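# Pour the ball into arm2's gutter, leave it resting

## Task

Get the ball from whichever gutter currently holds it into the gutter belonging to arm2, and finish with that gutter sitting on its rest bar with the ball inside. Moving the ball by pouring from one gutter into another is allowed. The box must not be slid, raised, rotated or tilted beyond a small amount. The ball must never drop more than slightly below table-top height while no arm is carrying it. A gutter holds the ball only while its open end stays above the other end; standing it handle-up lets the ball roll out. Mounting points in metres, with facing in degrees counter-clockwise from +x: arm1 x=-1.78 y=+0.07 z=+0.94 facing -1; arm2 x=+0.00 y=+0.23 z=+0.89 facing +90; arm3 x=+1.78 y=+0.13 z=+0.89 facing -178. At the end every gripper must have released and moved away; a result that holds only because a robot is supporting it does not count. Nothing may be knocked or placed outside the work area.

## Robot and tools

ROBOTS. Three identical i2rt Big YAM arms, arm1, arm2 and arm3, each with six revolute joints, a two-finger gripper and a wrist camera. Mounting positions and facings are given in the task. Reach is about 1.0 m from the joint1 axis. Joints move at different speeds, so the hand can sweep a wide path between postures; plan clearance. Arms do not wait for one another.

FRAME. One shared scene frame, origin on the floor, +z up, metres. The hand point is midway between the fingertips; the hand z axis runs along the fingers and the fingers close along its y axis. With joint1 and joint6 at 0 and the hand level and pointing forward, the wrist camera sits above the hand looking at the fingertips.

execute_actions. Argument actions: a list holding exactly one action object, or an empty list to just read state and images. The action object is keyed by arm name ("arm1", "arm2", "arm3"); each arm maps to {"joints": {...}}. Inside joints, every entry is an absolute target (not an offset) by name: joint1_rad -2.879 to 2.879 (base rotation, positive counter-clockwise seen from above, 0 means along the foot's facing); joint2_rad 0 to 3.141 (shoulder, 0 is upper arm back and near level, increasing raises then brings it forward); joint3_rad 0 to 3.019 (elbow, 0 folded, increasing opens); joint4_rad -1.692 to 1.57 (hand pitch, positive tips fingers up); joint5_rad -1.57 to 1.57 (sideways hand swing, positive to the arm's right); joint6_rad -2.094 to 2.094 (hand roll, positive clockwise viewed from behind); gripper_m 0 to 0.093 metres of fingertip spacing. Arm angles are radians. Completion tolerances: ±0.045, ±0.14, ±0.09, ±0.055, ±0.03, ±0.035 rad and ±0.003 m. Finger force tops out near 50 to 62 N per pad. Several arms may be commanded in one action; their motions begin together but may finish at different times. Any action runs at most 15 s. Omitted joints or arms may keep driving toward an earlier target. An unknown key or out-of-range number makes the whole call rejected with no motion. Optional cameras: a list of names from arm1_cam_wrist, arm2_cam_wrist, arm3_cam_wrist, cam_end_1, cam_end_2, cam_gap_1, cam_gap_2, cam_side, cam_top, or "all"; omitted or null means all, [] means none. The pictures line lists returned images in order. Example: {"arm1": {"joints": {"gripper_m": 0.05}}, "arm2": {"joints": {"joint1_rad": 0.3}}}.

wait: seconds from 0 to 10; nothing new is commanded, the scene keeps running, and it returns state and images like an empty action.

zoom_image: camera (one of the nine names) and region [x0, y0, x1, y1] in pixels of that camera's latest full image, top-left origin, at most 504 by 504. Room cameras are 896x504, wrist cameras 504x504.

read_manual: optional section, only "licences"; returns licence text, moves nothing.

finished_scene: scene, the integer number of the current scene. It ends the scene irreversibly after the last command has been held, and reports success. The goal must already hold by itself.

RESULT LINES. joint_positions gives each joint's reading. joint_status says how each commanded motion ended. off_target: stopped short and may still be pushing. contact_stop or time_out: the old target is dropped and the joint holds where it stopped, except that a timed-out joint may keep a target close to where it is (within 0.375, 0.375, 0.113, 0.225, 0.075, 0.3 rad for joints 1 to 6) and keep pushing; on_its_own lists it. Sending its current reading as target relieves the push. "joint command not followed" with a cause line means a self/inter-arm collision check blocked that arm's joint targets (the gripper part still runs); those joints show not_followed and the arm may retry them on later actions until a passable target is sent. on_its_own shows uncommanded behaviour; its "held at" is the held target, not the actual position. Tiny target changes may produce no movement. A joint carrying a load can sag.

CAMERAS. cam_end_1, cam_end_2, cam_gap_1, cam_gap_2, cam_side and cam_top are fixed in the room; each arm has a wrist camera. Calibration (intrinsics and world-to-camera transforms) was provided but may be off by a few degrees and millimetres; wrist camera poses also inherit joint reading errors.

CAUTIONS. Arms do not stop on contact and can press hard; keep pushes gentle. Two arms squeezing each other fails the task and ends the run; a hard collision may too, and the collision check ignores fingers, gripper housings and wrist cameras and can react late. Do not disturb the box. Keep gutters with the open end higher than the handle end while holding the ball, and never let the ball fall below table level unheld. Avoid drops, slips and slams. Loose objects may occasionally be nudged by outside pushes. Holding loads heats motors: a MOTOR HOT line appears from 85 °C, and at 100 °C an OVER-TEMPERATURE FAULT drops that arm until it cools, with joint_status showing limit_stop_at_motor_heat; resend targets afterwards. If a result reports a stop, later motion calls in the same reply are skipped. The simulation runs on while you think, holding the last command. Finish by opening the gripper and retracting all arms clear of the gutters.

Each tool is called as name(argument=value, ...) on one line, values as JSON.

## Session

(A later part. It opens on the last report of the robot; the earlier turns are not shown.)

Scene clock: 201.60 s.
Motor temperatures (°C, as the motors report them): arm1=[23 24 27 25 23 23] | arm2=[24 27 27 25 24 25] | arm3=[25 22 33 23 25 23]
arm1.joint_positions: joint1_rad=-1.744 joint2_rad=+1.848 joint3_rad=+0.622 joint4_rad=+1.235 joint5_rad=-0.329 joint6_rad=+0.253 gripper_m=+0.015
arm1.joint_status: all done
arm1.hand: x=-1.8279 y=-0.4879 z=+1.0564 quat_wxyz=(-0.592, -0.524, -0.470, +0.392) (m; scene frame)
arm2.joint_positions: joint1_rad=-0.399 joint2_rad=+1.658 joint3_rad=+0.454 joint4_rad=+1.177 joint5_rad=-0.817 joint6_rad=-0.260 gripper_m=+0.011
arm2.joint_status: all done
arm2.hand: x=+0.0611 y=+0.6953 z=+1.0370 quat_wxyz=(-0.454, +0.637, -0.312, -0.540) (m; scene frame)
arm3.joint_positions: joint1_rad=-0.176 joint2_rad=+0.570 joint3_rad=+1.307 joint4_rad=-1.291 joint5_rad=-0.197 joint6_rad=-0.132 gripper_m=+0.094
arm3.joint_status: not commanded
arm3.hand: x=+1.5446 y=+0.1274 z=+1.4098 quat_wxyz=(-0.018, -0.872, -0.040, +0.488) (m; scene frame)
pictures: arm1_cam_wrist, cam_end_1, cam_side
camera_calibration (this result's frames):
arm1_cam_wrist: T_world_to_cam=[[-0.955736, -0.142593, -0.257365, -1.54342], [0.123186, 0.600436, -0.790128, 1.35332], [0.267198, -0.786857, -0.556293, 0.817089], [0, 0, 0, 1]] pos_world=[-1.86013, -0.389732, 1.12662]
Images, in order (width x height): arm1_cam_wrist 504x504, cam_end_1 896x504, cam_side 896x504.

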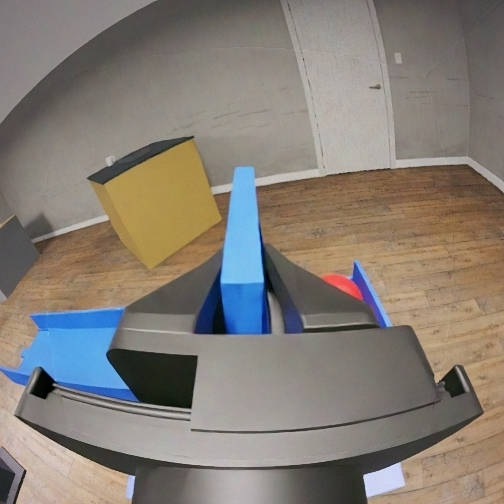

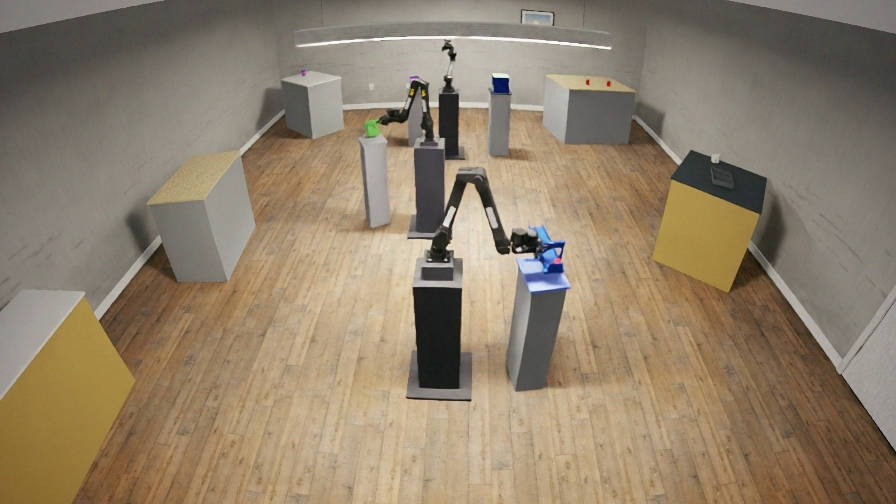

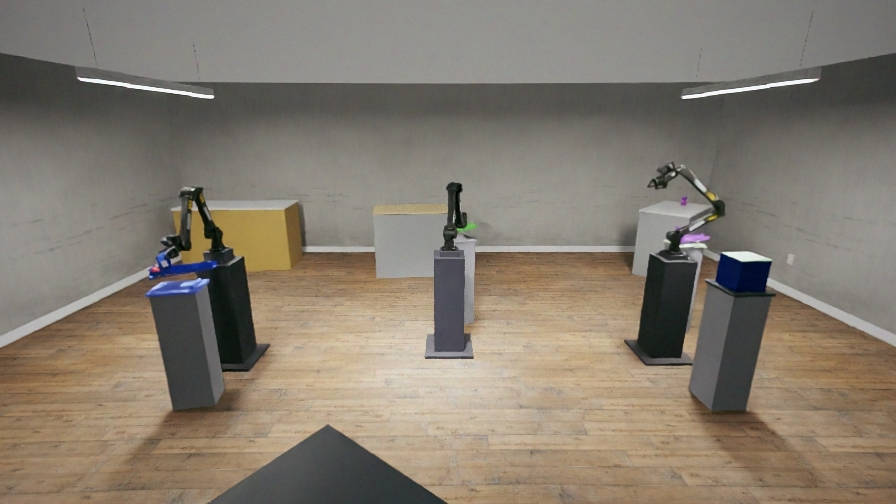

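execute_actions(actions=[{"arm1":{"joints":{"joint6_rad":0.8,"joint2_rad":1.75,"joint4_rad":1.13}},"arm2":{"joints":{"joint1_rad":1.66,"joint2_rad":2.23,"joint3_rad":1.765,"joint4_rad":0.48,"joint5_rad":-1.55,"joint6_rad":-0.3}}}], cameras=["arm1_cam_wrist","cam_side","cam_end_1"])

Scene clock: 224.67 s.
Motor temperatures (°C, as the motors report them): arm1=[23 24 28 25 23 23] | arm2=[24 27 28 25 24 25] | arm3=[25 22 33 23 25 23]
arm1.joint_positions: joint1_rad=-1.744 joint2_rad=+1.758 joint3_rad=+0.622 joint4_rad=+1.137 joint5_rad=-0.329 joint6_rad=+0.773 gripper_m=+0.015
arm1.joint_status: all done
arm1.hand: x=-1.8280 y=-0.4880 z=+1.0814 quat_wxyz=(-0.671, -0.630, -0.319, +0.225) (m; scene frame)
arm2.joint_positions: joint1_rad=+0.134 joint2_rad=+2.168 joint3_rad=+1.037 joint4_rad=+0.659 joint5_rad=-1.366 joint6_rad=-0.306 gripper_m=+0.011
arm2.joint_status: joint1_rad time_out (moved +0.532 of +2.059); joint3_rad time_out (moved +0.583 of +1.311); joint4_rad time_out (moved -0.518 of -0.697); joint5_rad time_out (moved -0.549 of -0.733); the others done
arm2.on_its_own: joint1_rad is held at +0.135, not at your +1.660, since a time_out; joint3_rad is held at +1.054, not at your +1.765, since a time_out; joint4_rad is held at +0.675, not at your +0.480, since a time_out; joint5_rad is held at -1.370, not at your -1.550, since a time_out
arm2.hand: x=-0.2388 y=+0.7565 z=+0.9086 quat_wxyz=(+0.031, +0.735, -0.073, -0.674) (m; scene frame)
arm3.joint_positions: joint1_rad=-0.176 joint2_rad=+0.570 joint3_rad=+1.307 joint4_rad=-1.291 joint5_rad=-0.197 joint6_rad=-0.132 gripper_m=+0.094
arm3.joint_status: not commanded
arm3.hand: x=+1.5446 y=+0.1274 z=+1.4098 quat_wxyz=(-0.018, -0.872, -0.040, +0.488) (m; scene frame)
pictures: arm1_cam_wrist, cam_end_1, cam_side
joint command not followed: on one or more control steps a check withheld the commanded joint targets of the arm2 arm, and it was not sent them on those steps.
cause: the commanded joint targets would bring two parts of the arm too close to each other (its wrist (the part past joint 4) and its wrist camera); next, command targets that bring no two parts of the arm closer together.
camera_calibration (this result's frames):
arm1_cam_wrist: T_world_to_cam=[[-0.701177, -0.103847, -0.705384, -0.568404], [0.482182, 0.659718, -0.57643, 1.82719], [0.525215, -0.744304, -0.412506, 1.16792], [0, 0, 0, 1]] pos_world=[-1.893, -0.395172, 1.13408]
Images, in order (width x height): arm1_cam_wrist 504x504, cam_end_1 896x504, cam_side 896x504.

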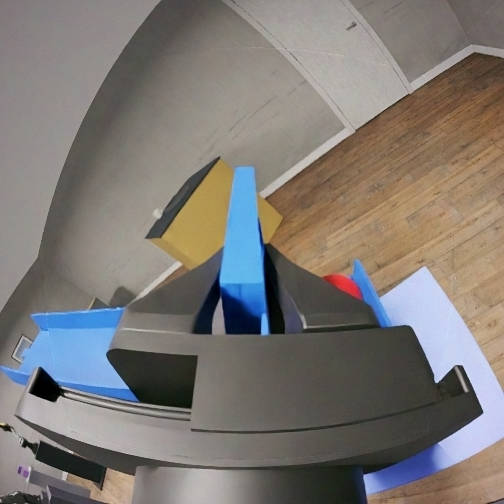

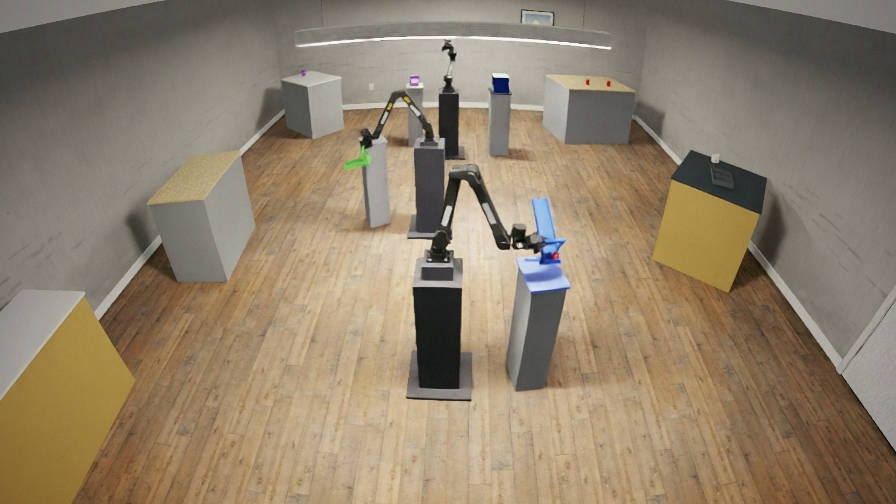

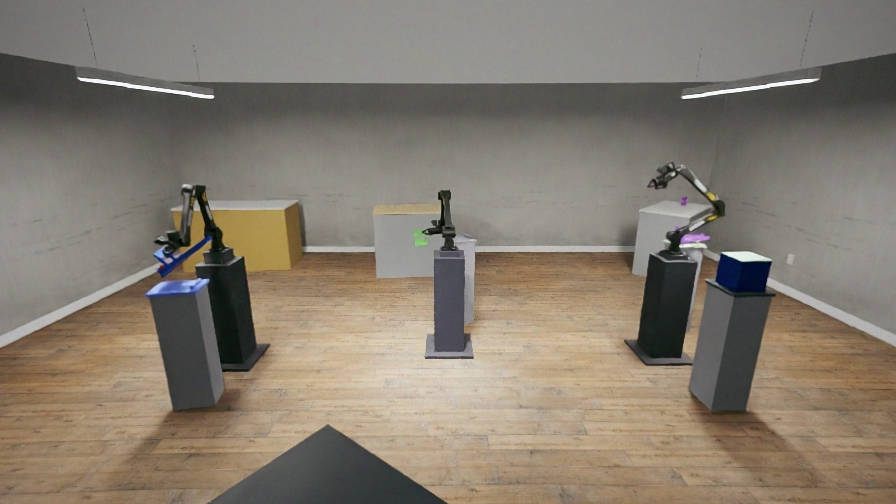

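execute_actions(actions=[{"arm1":{"joints":{"joint1_rad":-0.264,"joint2_rad":2.109,"joint3_rad":1.72,"joint4_rad":0.40,"joint5_rad":0.0}},"arm2":{"joints":{"joint1_rad":2.03,"joint2_rad":2.394,"joint3_rad":2.07,"joint4_rad":0.34,"joint5_rad":-1.2,"joint6_rad":-0.3}}}], cameras=["arm1_cam_wrist","arm2_cam_wrist","cam_side","cam_gap_1"])

Scene clock: 243.37 s.
Motor temperatures (°C, as the motors report them): arm1=[23 25 29 25 23 23] | arm2=[24 30 30 25 24 25] | arm3=[25 22 34 23 25 23]
arm1.joint_positions: joint1_rad=-0.273 joint2_rad=+2.114 joint3_rad=+1.667 joint4_rad=+0.404 joint5_rad=+0.001 joint6_rad=+0.778 gripper_m=+0.015
arm1.joint_status: all done
arm1.hand: x=-0.9497 y=-0.1722 z=+1.1867 quat_wxyz=(-0.672, -0.365, -0.621, -0.171) (m; scene frame)
arm2.joint_positions: joint1_rad=+2.026 joint2_rad=+2.416 joint3_rad=+2.044 joint4_rad=+0.334 joint5_rad=-1.201 joint6_rad=-0.300 gripper_m=+0.011
arm2.joint_status: all done
arm2.hand: x=-0.6869 y=-0.2819 z=+1.0734 quat_wxyz=(+0.447, +0.411, +0.587, -0.536) (m; scene frame)
arm3.joint_positions: joint1_rad=-0.176 joint2_rad=+0.570 joint3_rad=+1.307 joint4_rad=-1.291 joint5_rad=-0.197 joint6_rad=-0.132 gripper_m=+0.094
arm3.joint_status: not commanded
arm3.hand: x=+1.5446 y=+0.1274 z=+1.4098 quat_wxyz=(-0.018, -0.872, -0.040, +0.488) (m; scene frame)
pictures: arm1_cam_wrist, arm2_cam_wrist, cam_gap_1, cam_side
camera_calibration (this result's frames):
arm1_cam_wrist: T_world_to_cam=[[-0.22303, -0.67228, -0.705901, 0.511317], [-0.420489, 0.719656, -0.552525, 0.380703], [0.879458, 0.173594, -0.443192, 1.51603], [0, 0, 0, 1]] pos_world=[-1.05917, -0.193401, 1.24318]
arm2_cam_wrist: T_world_to_cam=[[-0.964662, -0.0704678, 0.253892, -0.953325], [-0.246419, 0.582458, -0.77461, 0.830826], [-0.0932961, -0.809801, -0.57924, 0.451041], [0, 0, 0, 1]] pos_world=[-0.672825, -0.185846, 1.14687]
Images, in order (width x height): arm1_cam_wrist 504x504, arm2_cam_wrist 504x504, cam_gap_1 896x504, cam_side 896x504.

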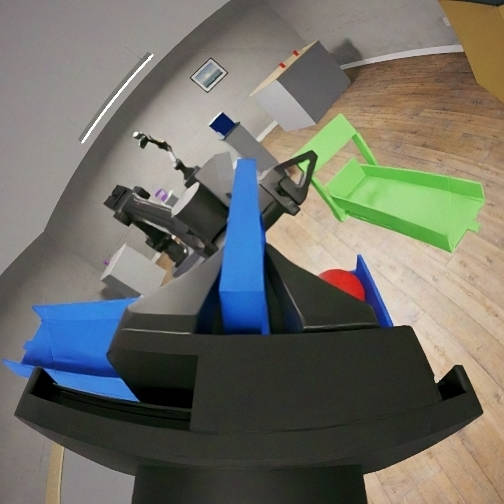

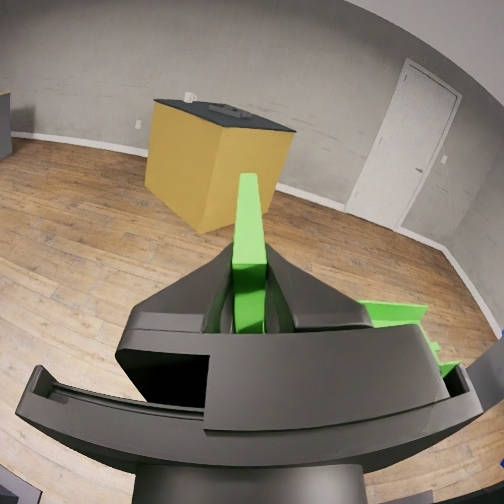

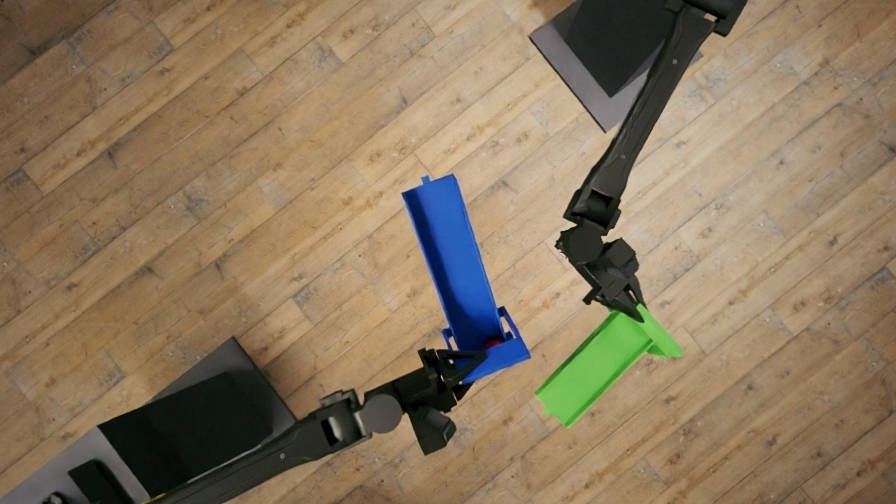

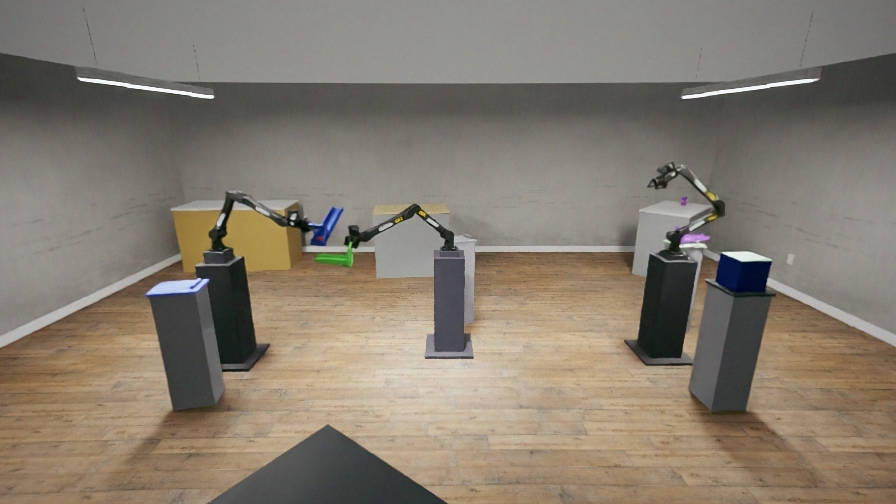

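execute_actions(actions=[{"arm1":{"joints":{"joint4_rad":0.47,"joint5_rad":1.2,"joint6_rad":0.5}},"arm2":{"joints":{"joint4_rad":0.41,"joint6_rad":-0.42}}}], cameras=["arm1_cam_wrist","arm2_cam_wrist","cam_side","cam_gap_1"])

Scene clock: 251.33 s.
Motor temperatures (°C, as the motors report them): arm1=[23 26 31 25 23 23] | arm2=[24 32 32 25 24 25] | arm3=[25 22 34 23 25 23]
arm1.joint_positions: joint1_rad=-0.272 joint2_rad=+2.114 joint3_rad=+1.667 joint4_rad=+0.434 joint5_rad=+1.196 joint6_rad=+0.499 gripper_m=+0.015
arm1.joint_status: all done
arm1.hand: x=-1.0985 y=-0.2951 z=+1.1947 quat_wxyz=(-0.622, -0.591, -0.391, +0.333) (m; scene frame)
arm2.joint_positions: joint1_rad=+2.026 joint2_rad=+2.416 joint3_rad=+2.044 joint4_rad=+0.377 joint5_rad=-1.201 joint6_rad=-0.397 gripper_m=+0.011
arm2.joint_status: all done
arm2.hand: x=-0.6870 y=-0.2821 z=+1.0791 quat_wxyz=(+0.412, +0.367, +0.609, -0.570) (m; scene frame)
arm3.joint_positions: joint1_rad=-0.176 joint2_rad=+0.570 joint3_rad=+1.307 joint4_rad=-1.291 joint5_rad=-0.197 joint6_rad=-0.132 gripper_m=+0.094
arm3.joint_status: not commanded
arm3.hand: x=+1.5446 y=+0.1274 z=+1.4098 quat_wxyz=(-0.018, -0.872, -0.040, +0.488) (m; scene frame)
pictures: arm1_cam_wrist, arm2_cam_wrist, cam_gap_1, cam_side
camera_calibration (this result's frames):
arm1_cam_wrist: T_world_to_cam=[[-0.874835, -0.0800327, -0.477764, -0.412646], [0.331608, 0.620012, -0.71107, 1.39726], [0.353128, -0.7805, -0.515869, 0.898821], [0, 0, 0, 1]] pos_world=[-1.14174, -0.197812, 1.26007]
arm2_cam_wrist: T_world_to_cam=[[-0.921442, -0.0641126, 0.38319, -1.06292], [-0.350752, 0.561444, -0.749502, 0.730639], [-0.167087, -0.825027, -0.539826, 0.356757], [0, 0, 0, 1]] pos_world=[-0.663535, -0.184026, 1.1475]
Images, in order (width x height): arm1_cam_wrist 504x504, arm2_cam_wrist 504x504, cam_gap_1 896x504, cam_side 896x504.

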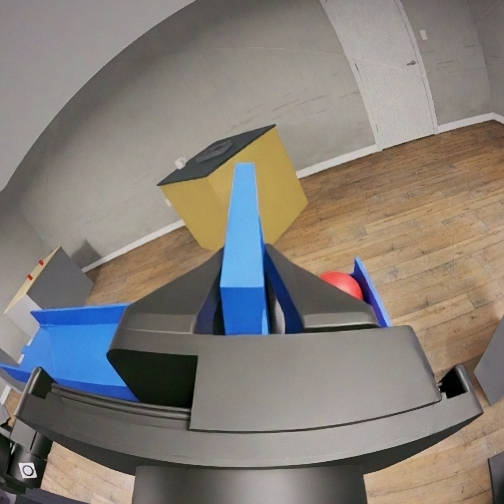

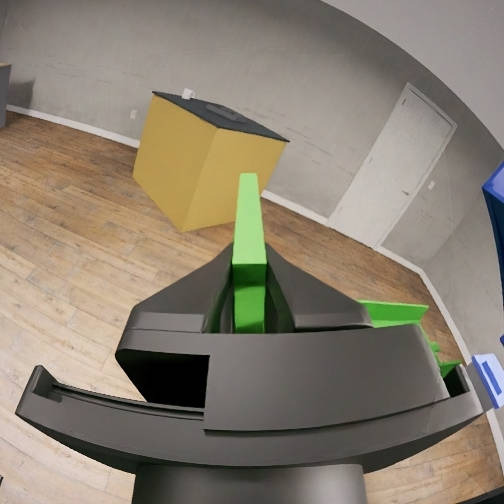

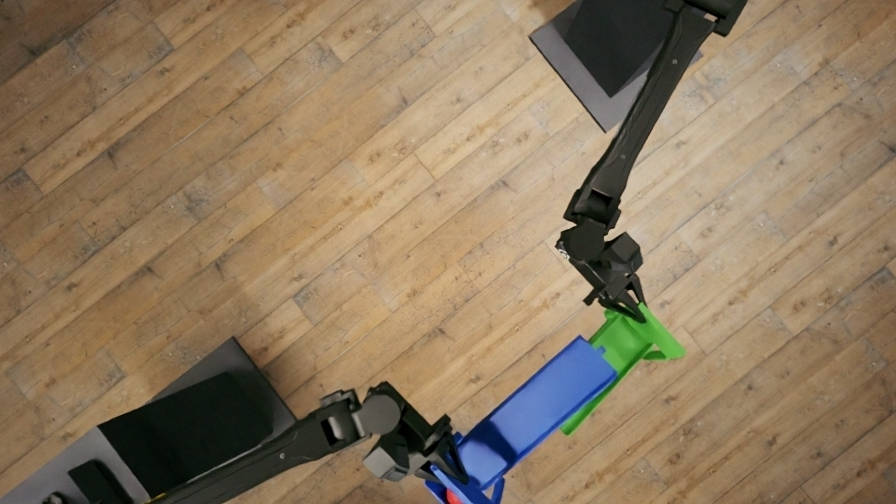

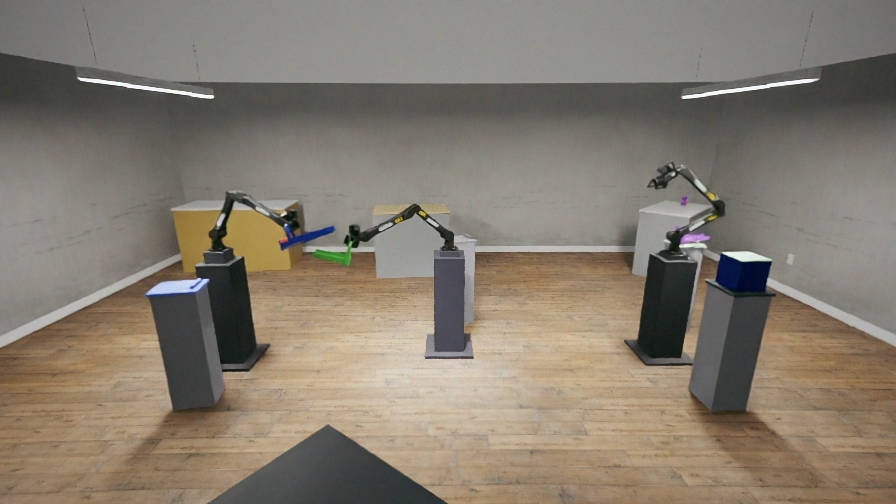

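execute_actions(actions=[{"arm1":{"joints":{"joint1_rad":-0.32,"joint6_rad":0.3}}}], cameras=["cam_side","cam_gap_1"])

zoom_image(camera="cam_side", region=[260, 200, 400, 280])

Scene clock: 260.23 s.
Motor temperatures (°C, as the motors report them): arm1=[23 27 33 25 23 23] | arm2=[24 34 33 25 24 25] | arm3=[25 22 34 23 25 23]
arm1.joint_positions: joint1_rad=-0.322 joint2_rad=+2.114 joint3_rad=+1.667 joint4_rad=+0.434 joint5_rad=+1.197 joint6_rad=+0.303 gripper_m=+0.015
arm1.joint_status: all done
arm1.hand: x=-1.1177 y=-0.3286 z=+1.1946 quat_wxyz=(-0.576, -0.561, -0.433, +0.407) (m; scene frame)
arm2.joint_positions: joint1_rad=+2.026 joint2_rad=+2.416 joint3_rad=+2.044 joint4_rad=+0.377 joint5_rad=-1.201 joint6_rad=-0.397 gripper_m=+0.011
arm2.joint_status: not commanded
arm2.hand: x=-0.6870 y=-0.2821 z=+1.0791 quat_wxyz=(+0.412, +0.367, +0.609, -0.570) (m; scene frame)
arm3.joint_positions: joint1_rad=-0.176 joint2_rad=+0.570 joint3_rad=+1.307 joint4_rad=-1.291 joint5_rad=-0.197 joint6_rad=-0.132 gripper_m=+0.094
arm3.joint_status: not commanded
arm3.hand: x=+1.5446 y=+0.1274 z=+1.4098 quat_wxyz=(-0.018, -0.872, -0.040, +0.488) (m; scene frame)
pictures: cam_gap_1, cam_side
Images, in order (width x height): cam_gap_1 896x504, cam_side 896x504.

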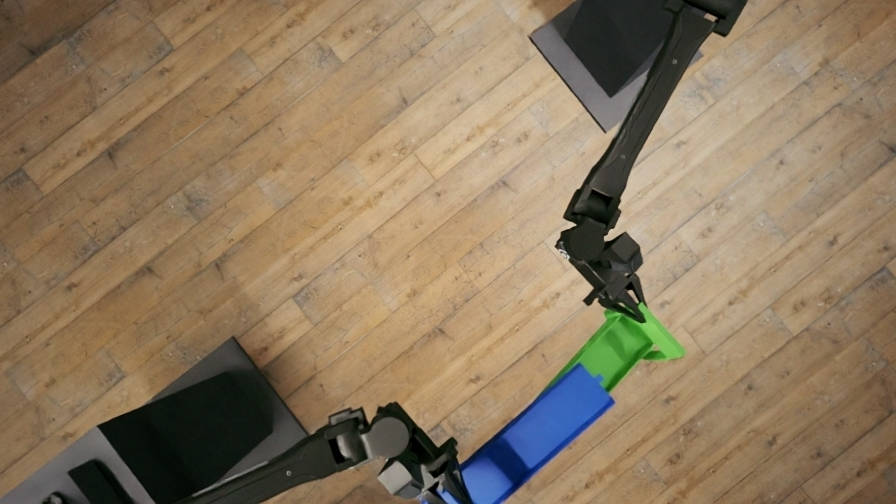

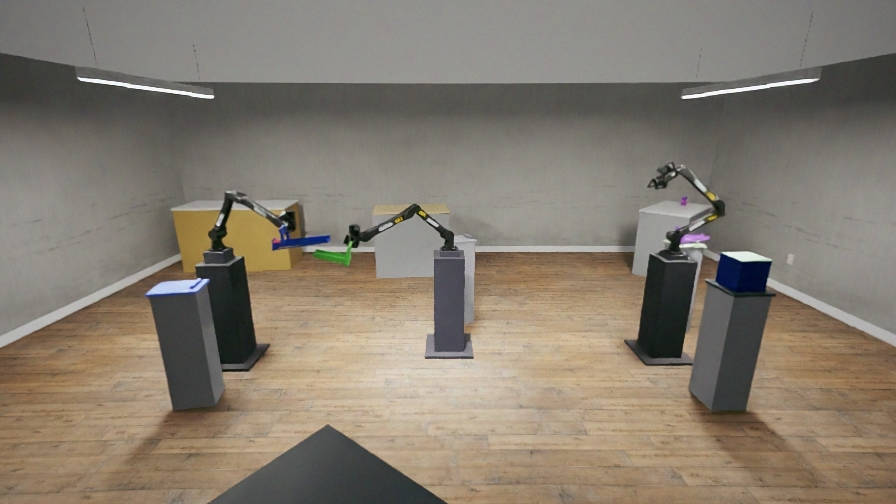

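Region (260, 200, 400, 280) of cam_side's 896x504 image, scaled by 3.600, with more detail than that image has; it fills the top 288 rows of this view, and the rest is white.

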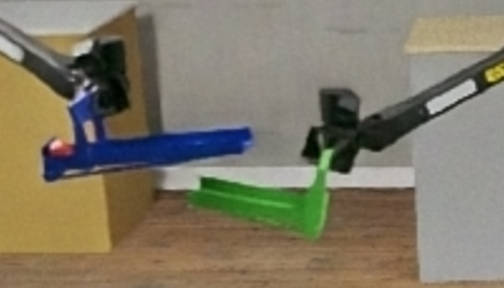

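execute_actions(actions=[{"arm1":{"joints":{"joint6_rad":0.21}},"arm2":{"joints":{"joint2_rad":2.45}}}], cameras=["cam_side","cam_gap_1"])

zoom_image(camera="cam_side", region=[260, 200, 400, 280])

Scene clock: 270.93 s.
Motor temperatures (°C, as the motors report them): arm1=[23 27 34 25 23 23] | arm2=[24 35 34 26 24 25] | arm3=[25 22 34 23 25 23]
arm1.joint_positions: joint1_rad=-0.322 joint2_rad=+2.114 joint3_rad=+1.667 joint4_rad=+0.434 joint5_rad=+1.197 joint6_rad=+0.215 gripper_m=+0.015
arm1.joint_status: all done
arm1.hand: x=-1.1177 y=-0.3286 z=+1.1946 quat_wxyz=(-0.558, -0.541, -0.458, +0.433) (m; scene frame)
arm2.joint_positions: joint1_rad=+2.026 joint2_rad=+2.482 joint3_rad=+2.044 joint4_rad=+0.381 joint5_rad=-1.201 joint6_rad=-0.398 gripper_m=+0.011
arm2.joint_status: all done
arm2.hand: x=-0.6892 y=-0.2824 z=+1.0259 quat_wxyz=(+0.423, +0.388, +0.605, -0.552) (m; scene frame)
arm3.joint_positions: joint1_rad=-0.176 joint2_rad=+0.570 joint3_rad=+1.307 joint4_rad=-1.291 joint5_rad=-0.197 joint6_rad=-0.132 gripper_m=+0.094
arm3.joint_status: not commanded
arm3.hand: x=+1.5446 y=+0.1274 z=+1.4098 quat_wxyz=(-0.018, -0.872, -0.040, +0.488) (m; scene frame)
pictures: cam_gap_1, cam_side
Images, in order (width x height): cam_gap_1 896x504, cam_side 896x504.

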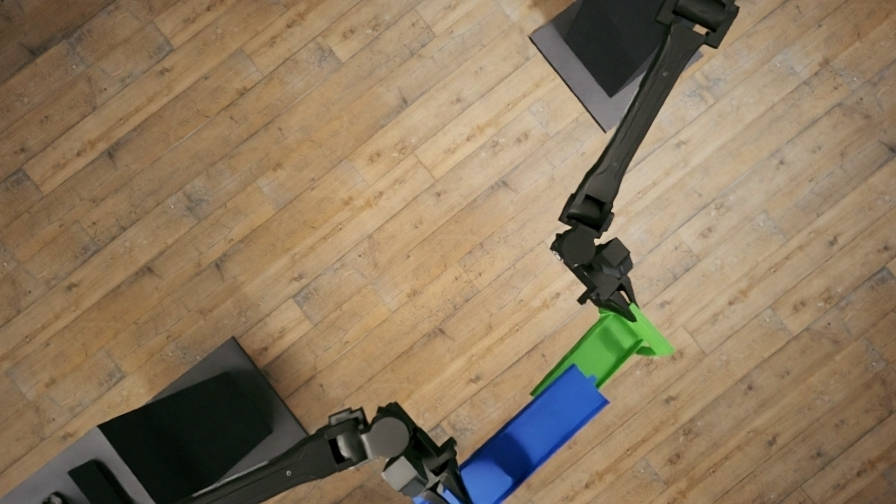

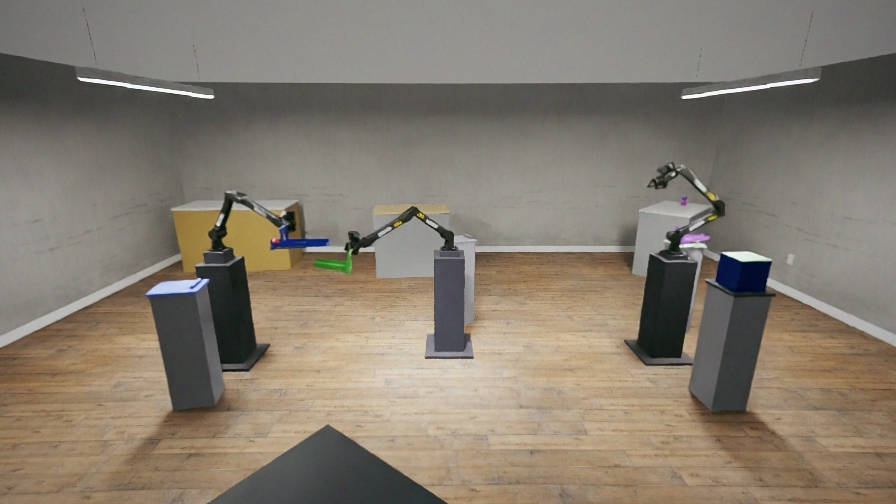

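Region (260, 200, 400, 280) of cam_side's 896x504 image, scaled by 3.600, with more detail than that image has; it fills the top 288 rows of this view, and the rest is white.

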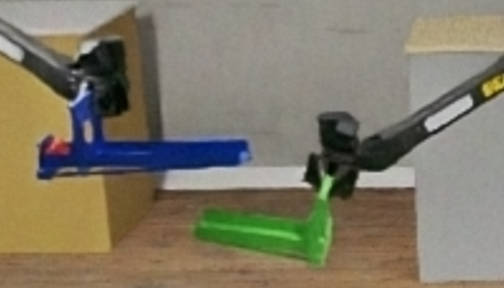

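execute_actions(actions=[{"arm1":{"joints":{"joint1_rad":-0.305}},"arm2":{"joints":{"joint2_rad":2.41,"joint4_rad":0.44}}}], cameras=["cam_side","cam_gap_1"])

zoom_image(camera="cam_side", region=[260, 200, 400, 280])

Scene clock: 276.60 s.
Motor temperatures (°C, as the motors report them): arm1=[23 28 35 25 23 23] | arm2=[24 36 35 26 24 25] | arm3=[25 22 34 23 25 23]
arm1.joint_positions: joint1_rad=-0.316 joint2_rad=+2.114 joint3_rad=+1.667 joint4_rad=+0.434 joint5_rad=+1.197 joint6_rad=+0.214 gripper_m=+0.015
arm1.joint_status: all done
arm1.hand: x=-1.1156 y=-0.3250 z=+1.1946 quat_wxyz=(-0.559, -0.540, -0.459, +0.431) (m; scene frame)
arm2.joint_positions: joint1_rad=+2.026 joint2_rad=+2.460 joint3_rad=+2.044 joint4_rad=+0.408 joint5_rad=-1.201 joint6_rad=-0.398 gripper_m=+0.011
arm2.joint_status: all done
arm2.hand: x=-0.6889 y=-0.2826 z=+1.0470 quat_wxyz=(+0.414, +0.371, +0.608, -0.566) (m; scene frame)
arm3.joint_positions: joint1_rad=-0.176 joint2_rad=+0.570 joint3_rad=+1.307 joint4_rad=-1.291 joint5_rad=-0.197 joint6_rad=-0.132 gripper_m=+0.094
arm3.joint_status: not commanded
arm3.hand: x=+1.5446 y=+0.1274 z=+1.4098 quat_wxyz=(-0.018, -0.872, -0.040, +0.488) (m; scene frame)
pictures: cam_gap_1, cam_side
Images, in order (width x height): cam_gap_1 896x504, cam_side 896x504.

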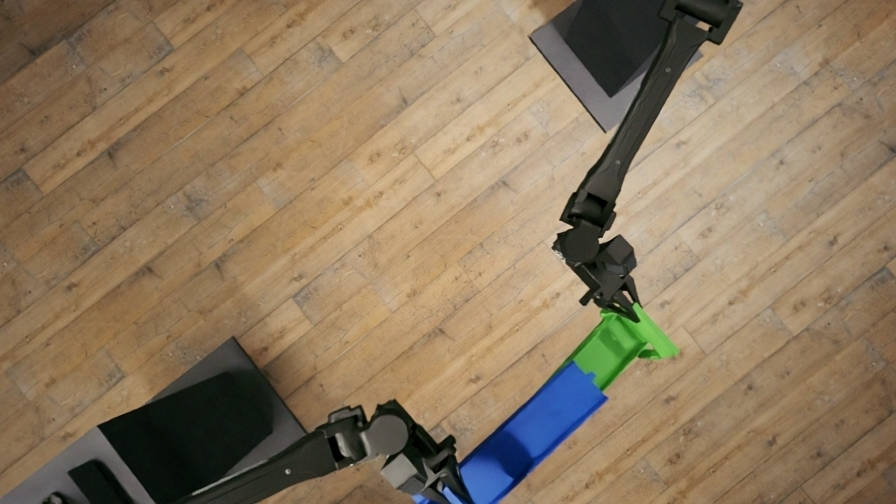

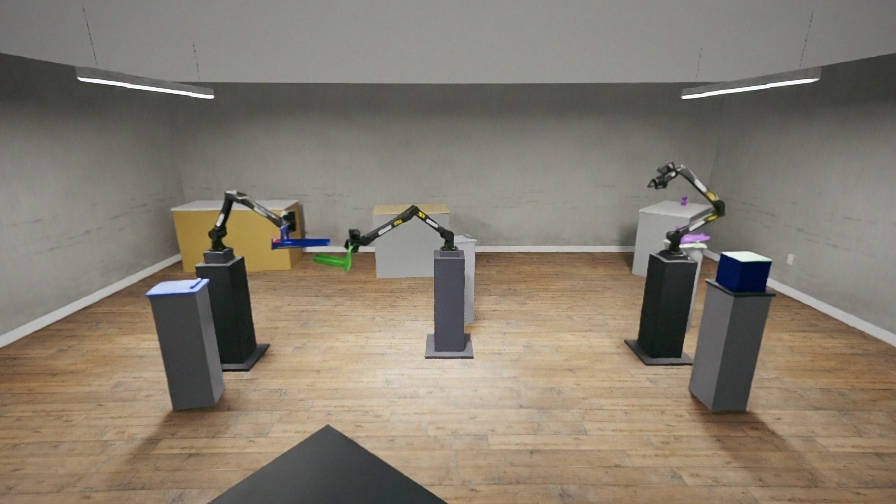

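Region (260, 200, 400, 280) of cam_side's 896x504 image, scaled by 3.600, with more detail than that image has; it fills the top 288 rows of this view, and the rest is white.

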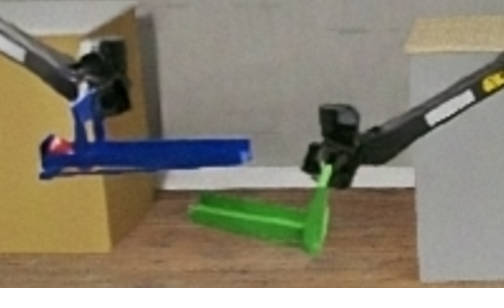

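execute_actions(actions=[{"arm1":{"joints":{"joint6_rad":0.09}}}], cameras=["cam_side","cam_gap_1"])

execute_actions(actions=[], cameras=["cam_side","cam_gap_1"])

zoom_image(camera="cam_side", region=[260, 200, 400, 280])

Scene clock: 285.23 s.
Motor temperatures (°C, as the motors report them): arm1=[23 28 35 25 23 23] | arm2=[24 37 35 26 24 25] | arm3=[25 22 34 23 25 23]
arm1.joint_positions: joint1_rad=-0.316 joint2_rad=+2.114 joint3_rad=+1.667 joint4_rad=+0.437 joint5_rad=+1.197 joint6_rad=+0.086 gripper_m=+0.015
arm1.joint_status: all done
arm1.hand: x=-1.1156 y=-0.3250 z=+1.1950 quat_wxyz=(-0.531, -0.509, -0.492, +0.466) (m; scene frame)
arm2.joint_positions: joint1_rad=+2.026 joint2_rad=+2.459 joint3_rad=+2.044 joint4_rad=+0.408 joint5_rad=-1.201 joint6_rad=-0.399 gripper_m=+0.011
arm2.joint_status: not commanded
arm2.hand: x=-0.6887 y=-0.2828 z=+1.0476 quat_wxyz=(+0.414, +0.371, +0.608, -0.567) (m; scene frame)
arm3.joint_positions: joint1_rad=-0.176 joint2_rad=+0.570 joint3_rad=+1.307 joint4_rad=-1.291 joint5_rad=-0.197 joint6_rad=-0.132 gripper_m=+0.094
arm3.joint_status: not commanded
arm3.hand: x=+1.5446 y=+0.1274 z=+1.4098 quat_wxyz=(-0.018, -0.872, -0.040, +0.488) (m; scene frame)
pictures: cam_gap_1, cam_side
Images, in order (width x height): cam_gap_1 896x504, cam_side 896x504.

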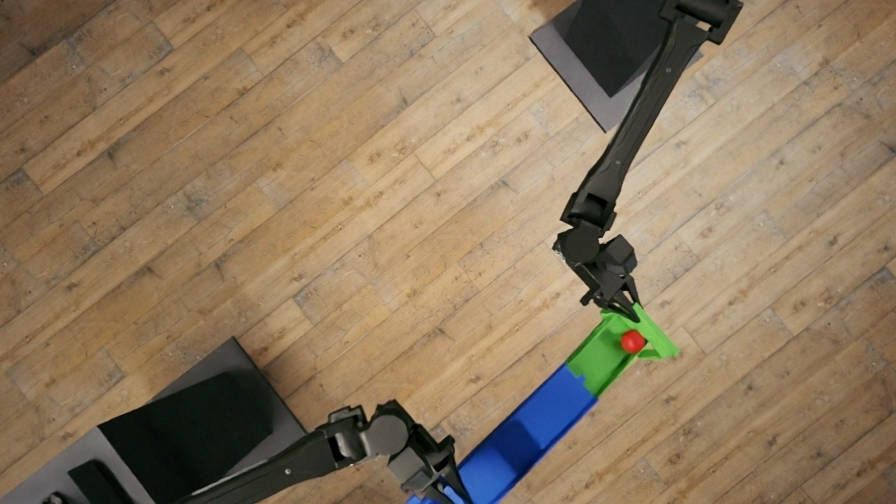

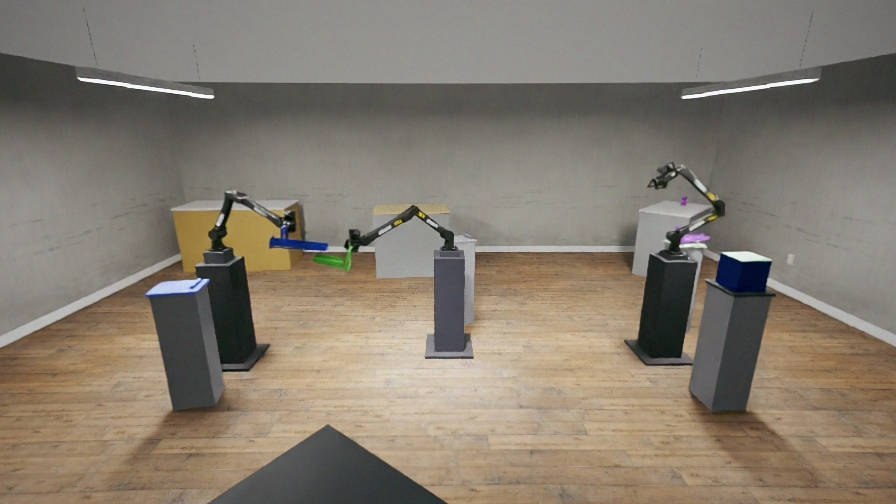

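Scene clock: 285.23 s.
Motor temperatures (°C, as the motors report them): arm1=[23 28 35 25 23 23] | arm2=[24 37 35 26 24 25] | arm3=[25 22 34 23 25 23]
arm1.joint_positions: joint1_rad=-0.316 joint2_rad=+2.114 joint3_rad=+1.667 joint4_rad=+0.437 joint5_rad=+1.197 joint6_rad=+0.086 gripper_m=+0.015
arm1.joint_status: all done
arm1.hand: x=-1.1156 y=-0.3250 z=+1.1950 quat_wxyz=(-0.531, -0.509, -0.492, +0.466) (m; scene frame)
arm2.joint_positions: joint1_rad=+2.026 joint2_rad=+2.459 joint3_rad=+2.044 joint4_rad=+0.408 joint5_rad=-1.201 joint6_rad=-0.399 gripper_m=+0.011
arm2.joint_status: not commanded
arm2.hand: x=-0.6887 y=-0.2828 z=+1.0476 quat_wxyz=(+0.414, +0.371, +0.608, -0.567) (m; scene frame)
arm3.joint_positions: joint1_rad=-0.176 joint2_rad=+0.570 joint3_rad=+1.307 joint4_rad=-1.291 joint5_rad=-0.197 joint6_rad=-0.132 gripper_m=+0.094
arm3.joint_status: not commanded
arm3.hand: x=+1.5446 y=+0.1274 z=+1.4098 quat_wxyz=(-0.018, -0.872, -0.040, +0.488) (m; scene frame)
pictures: cam_gap_1, cam_side
Images, in order (width x height): cam_gap_1 896x504, cam_side 896x504.

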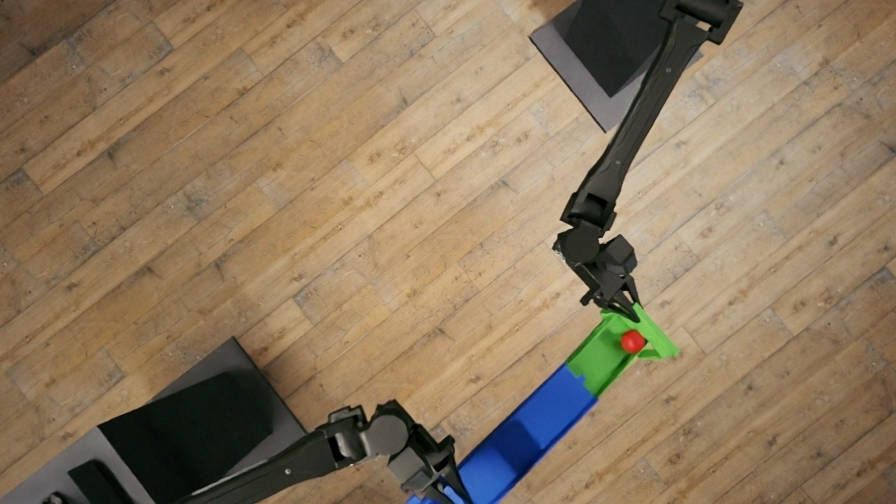

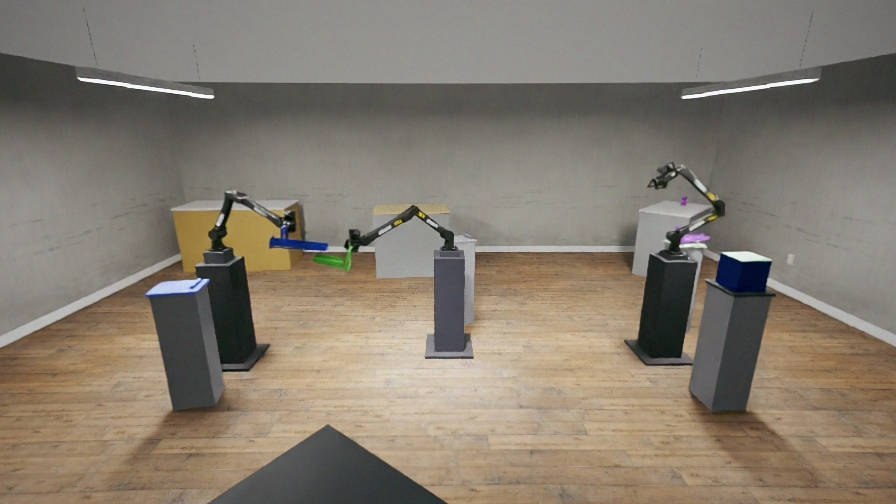

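Region (260, 200, 400, 280) of cam_side's 896x504 image, scaled by 3.600, with more detail than that image has; it fills the top 288 rows of this view, and the rest is white.

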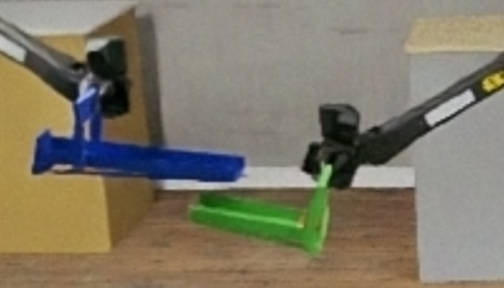

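execute_actions(actions=[{"arm1":{"joints":{"joint1_rad":-1.745,"joint2_rad":1.75,"joint3_rad":0.62,"joint4_rad":1.15,"joint5_rad":-0.328,"joint6_rad":0.26}},"arm2":{"joints":{"joint1_rad":1.2}}}], cameras=["cam_side","cam_top"])

execute_actions(actions=[{"arm1":{"joints":{"joint2_rad":2.0,"joint4_rad":1.40}},"arm2":{"joints":{"joint1_rad":0.4,"joint2_rad":2.05,"joint3_rad":1.25,"joint4_rad":0.82,"joint5_rad":-0.817,"joint6_rad":-0.6}}}], cameras=["cam_side","cam_top","arm1_cam_wrist"])

Scene clock: 303.30 s.
Motor temperatures (°C, as the motors report them): arm1=[23 28 35 25 23 23] | arm2=[24 39 36 26 24 25] | arm3=[25 22 35 23 25 23]
arm1.joint_positions: joint1_rad=-1.747 joint2_rad=+1.767 joint3_rad=+0.620 joint4_rad=+1.114 joint5_rad=-0.324 joint6_rad=+0.240 gripper_m=+0.015
arm1.joint_status: all done
arm1.hand: x=-1.8300 y=-0.4873 z=+1.0705 quat_wxyz=(-0.579, -0.536, -0.477, +0.386) (m; scene frame)
arm2.joint_positions: joint1_rad=+1.193 joint2_rad=+2.459 joint3_rad=+2.044 joint4_rad=+0.408 joint5_rad=-1.200 joint6_rad=-0.400 gripper_m=+0.011
arm2.joint_status: all done
arm2.hand: x=-0.8433 y=+0.3956 z=+1.0562 quat_wxyz=(+0.146, +0.582, +0.408, -0.688) (m; scene frame)
arm3.joint_positions: joint1_rad=-0.176 joint2_rad=+0.570 joint3_rad=+1.307 joint4_rad=-1.291 joint5_rad=-0.197 joint6_rad=-0.132 gripper_m=+0.094
arm3.joint_status: not commanded
arm3.hand: x=+1.5446 y=+0.1274 z=+1.4098 quat_wxyz=(-0.018, -0.872, -0.040, +0.488) (m; scene frame)
pictures: cam_side, cam_top
Images, in order (width x height): cam_side 896x504, cam_top 896x504.

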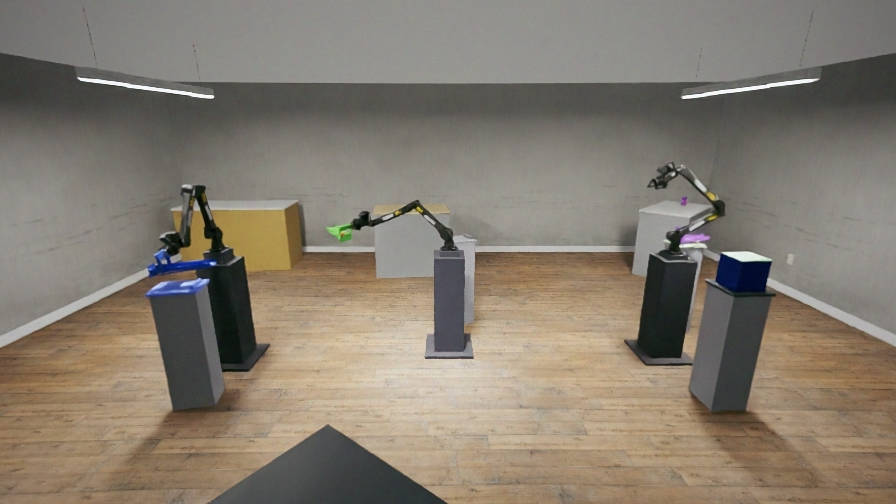

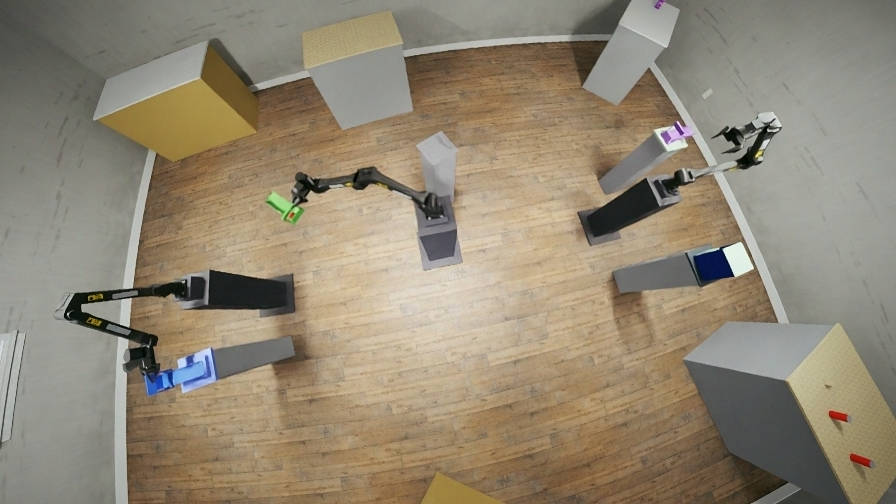

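Scene clock: 305.30 s.
Motor temperatures (°C, as the motors report them): arm1=[23 28 35 25 23 23] | arm2=[24 39 36 26 24 25] | arm3=[25 22 35 23 25 23]
arm1.joint_positions: joint1_rad=-1.747 joint2_rad=+2.017 joint3_rad=+0.620 joint4_rad=+1.362 joint5_rad=-0.324 joint6_rad=+0.240 gripper_m=+0.015
arm1.joint_status: all done
arm1.hand: x=-1.8283 y=-0.4806 z=+0.9960 quat_wxyz=(-0.579, -0.537, -0.477, +0.385) (m; scene frame)
arm2.joint_positions: joint1_rad=+0.403 joint2_rad=+2.095 joint3_rad=+1.218 joint4_rad=+0.797 joint5_rad=-0.818 joint6_rad=-0.578 gripper_m=+0.011
arm2.joint_status: all done
arm2.hand: x=-0.3905 y=+0.8320 z=+1.0148 quat_wxyz=(-0.294, +0.721, +0.065, -0.624) (m; scene frame)
arm3.joint_positions: joint1_rad=-0.176 joint2_rad=+0.570 joint3_rad=+1.307 joint4_rad=-1.291 joint5_rad=-0.197 joint6_rad=-0.132 gripper_m=+0.094
arm3.joint_status: not commanded
arm3.hand: x=+1.5446 y=+0.1274 z=+1.4098 quat_wxyz=(-0.018, -0.872, -0.040, +0.488) (m; scene frame)
pictures: arm1_cam_wrist, cam_side, cam_top
camera_calibration (this result's frames):
arm1_cam_wrist: T_world_to_cam=[[-0.957759, -0.125715, -0.258637, -1.55271], [0.123698, 0.631827, -0.765175, 1.29237], [0.259608, -0.764846, -0.589588, 0.819233], [0, 0, 0, 1]] pos_world=[-1.85967, -0.385169, 1.07031]
Images, in order (width x height): arm1_cam_wrist 504x504, cam_side 896x504, cam_top 896x504.

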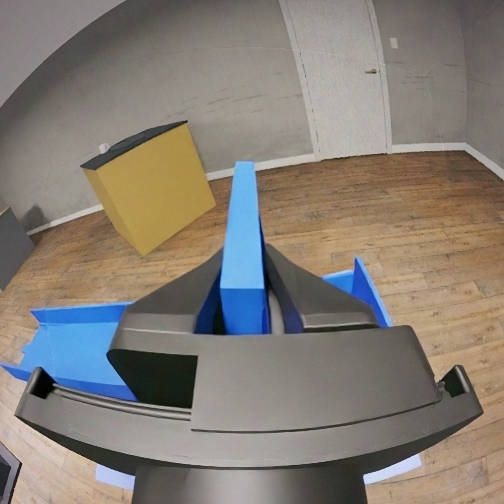

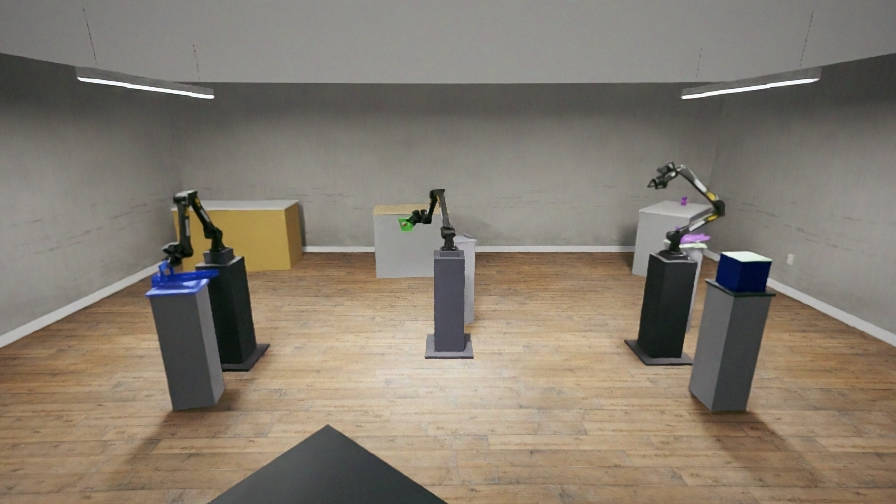

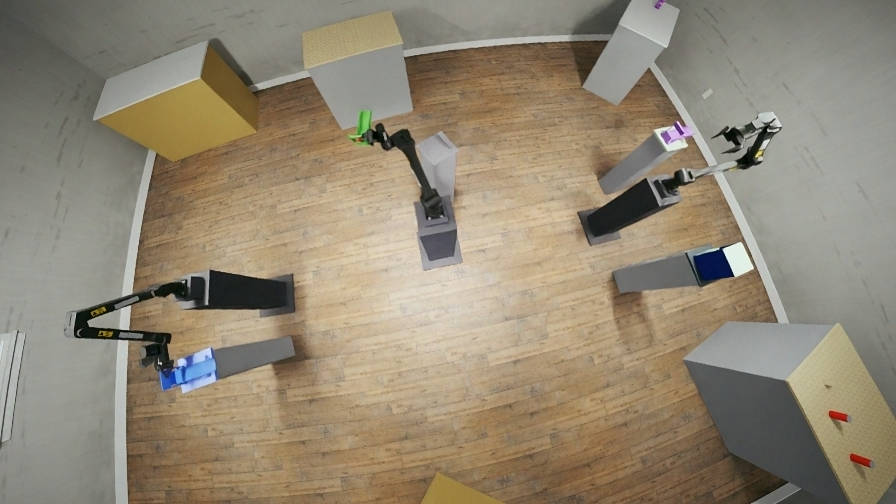

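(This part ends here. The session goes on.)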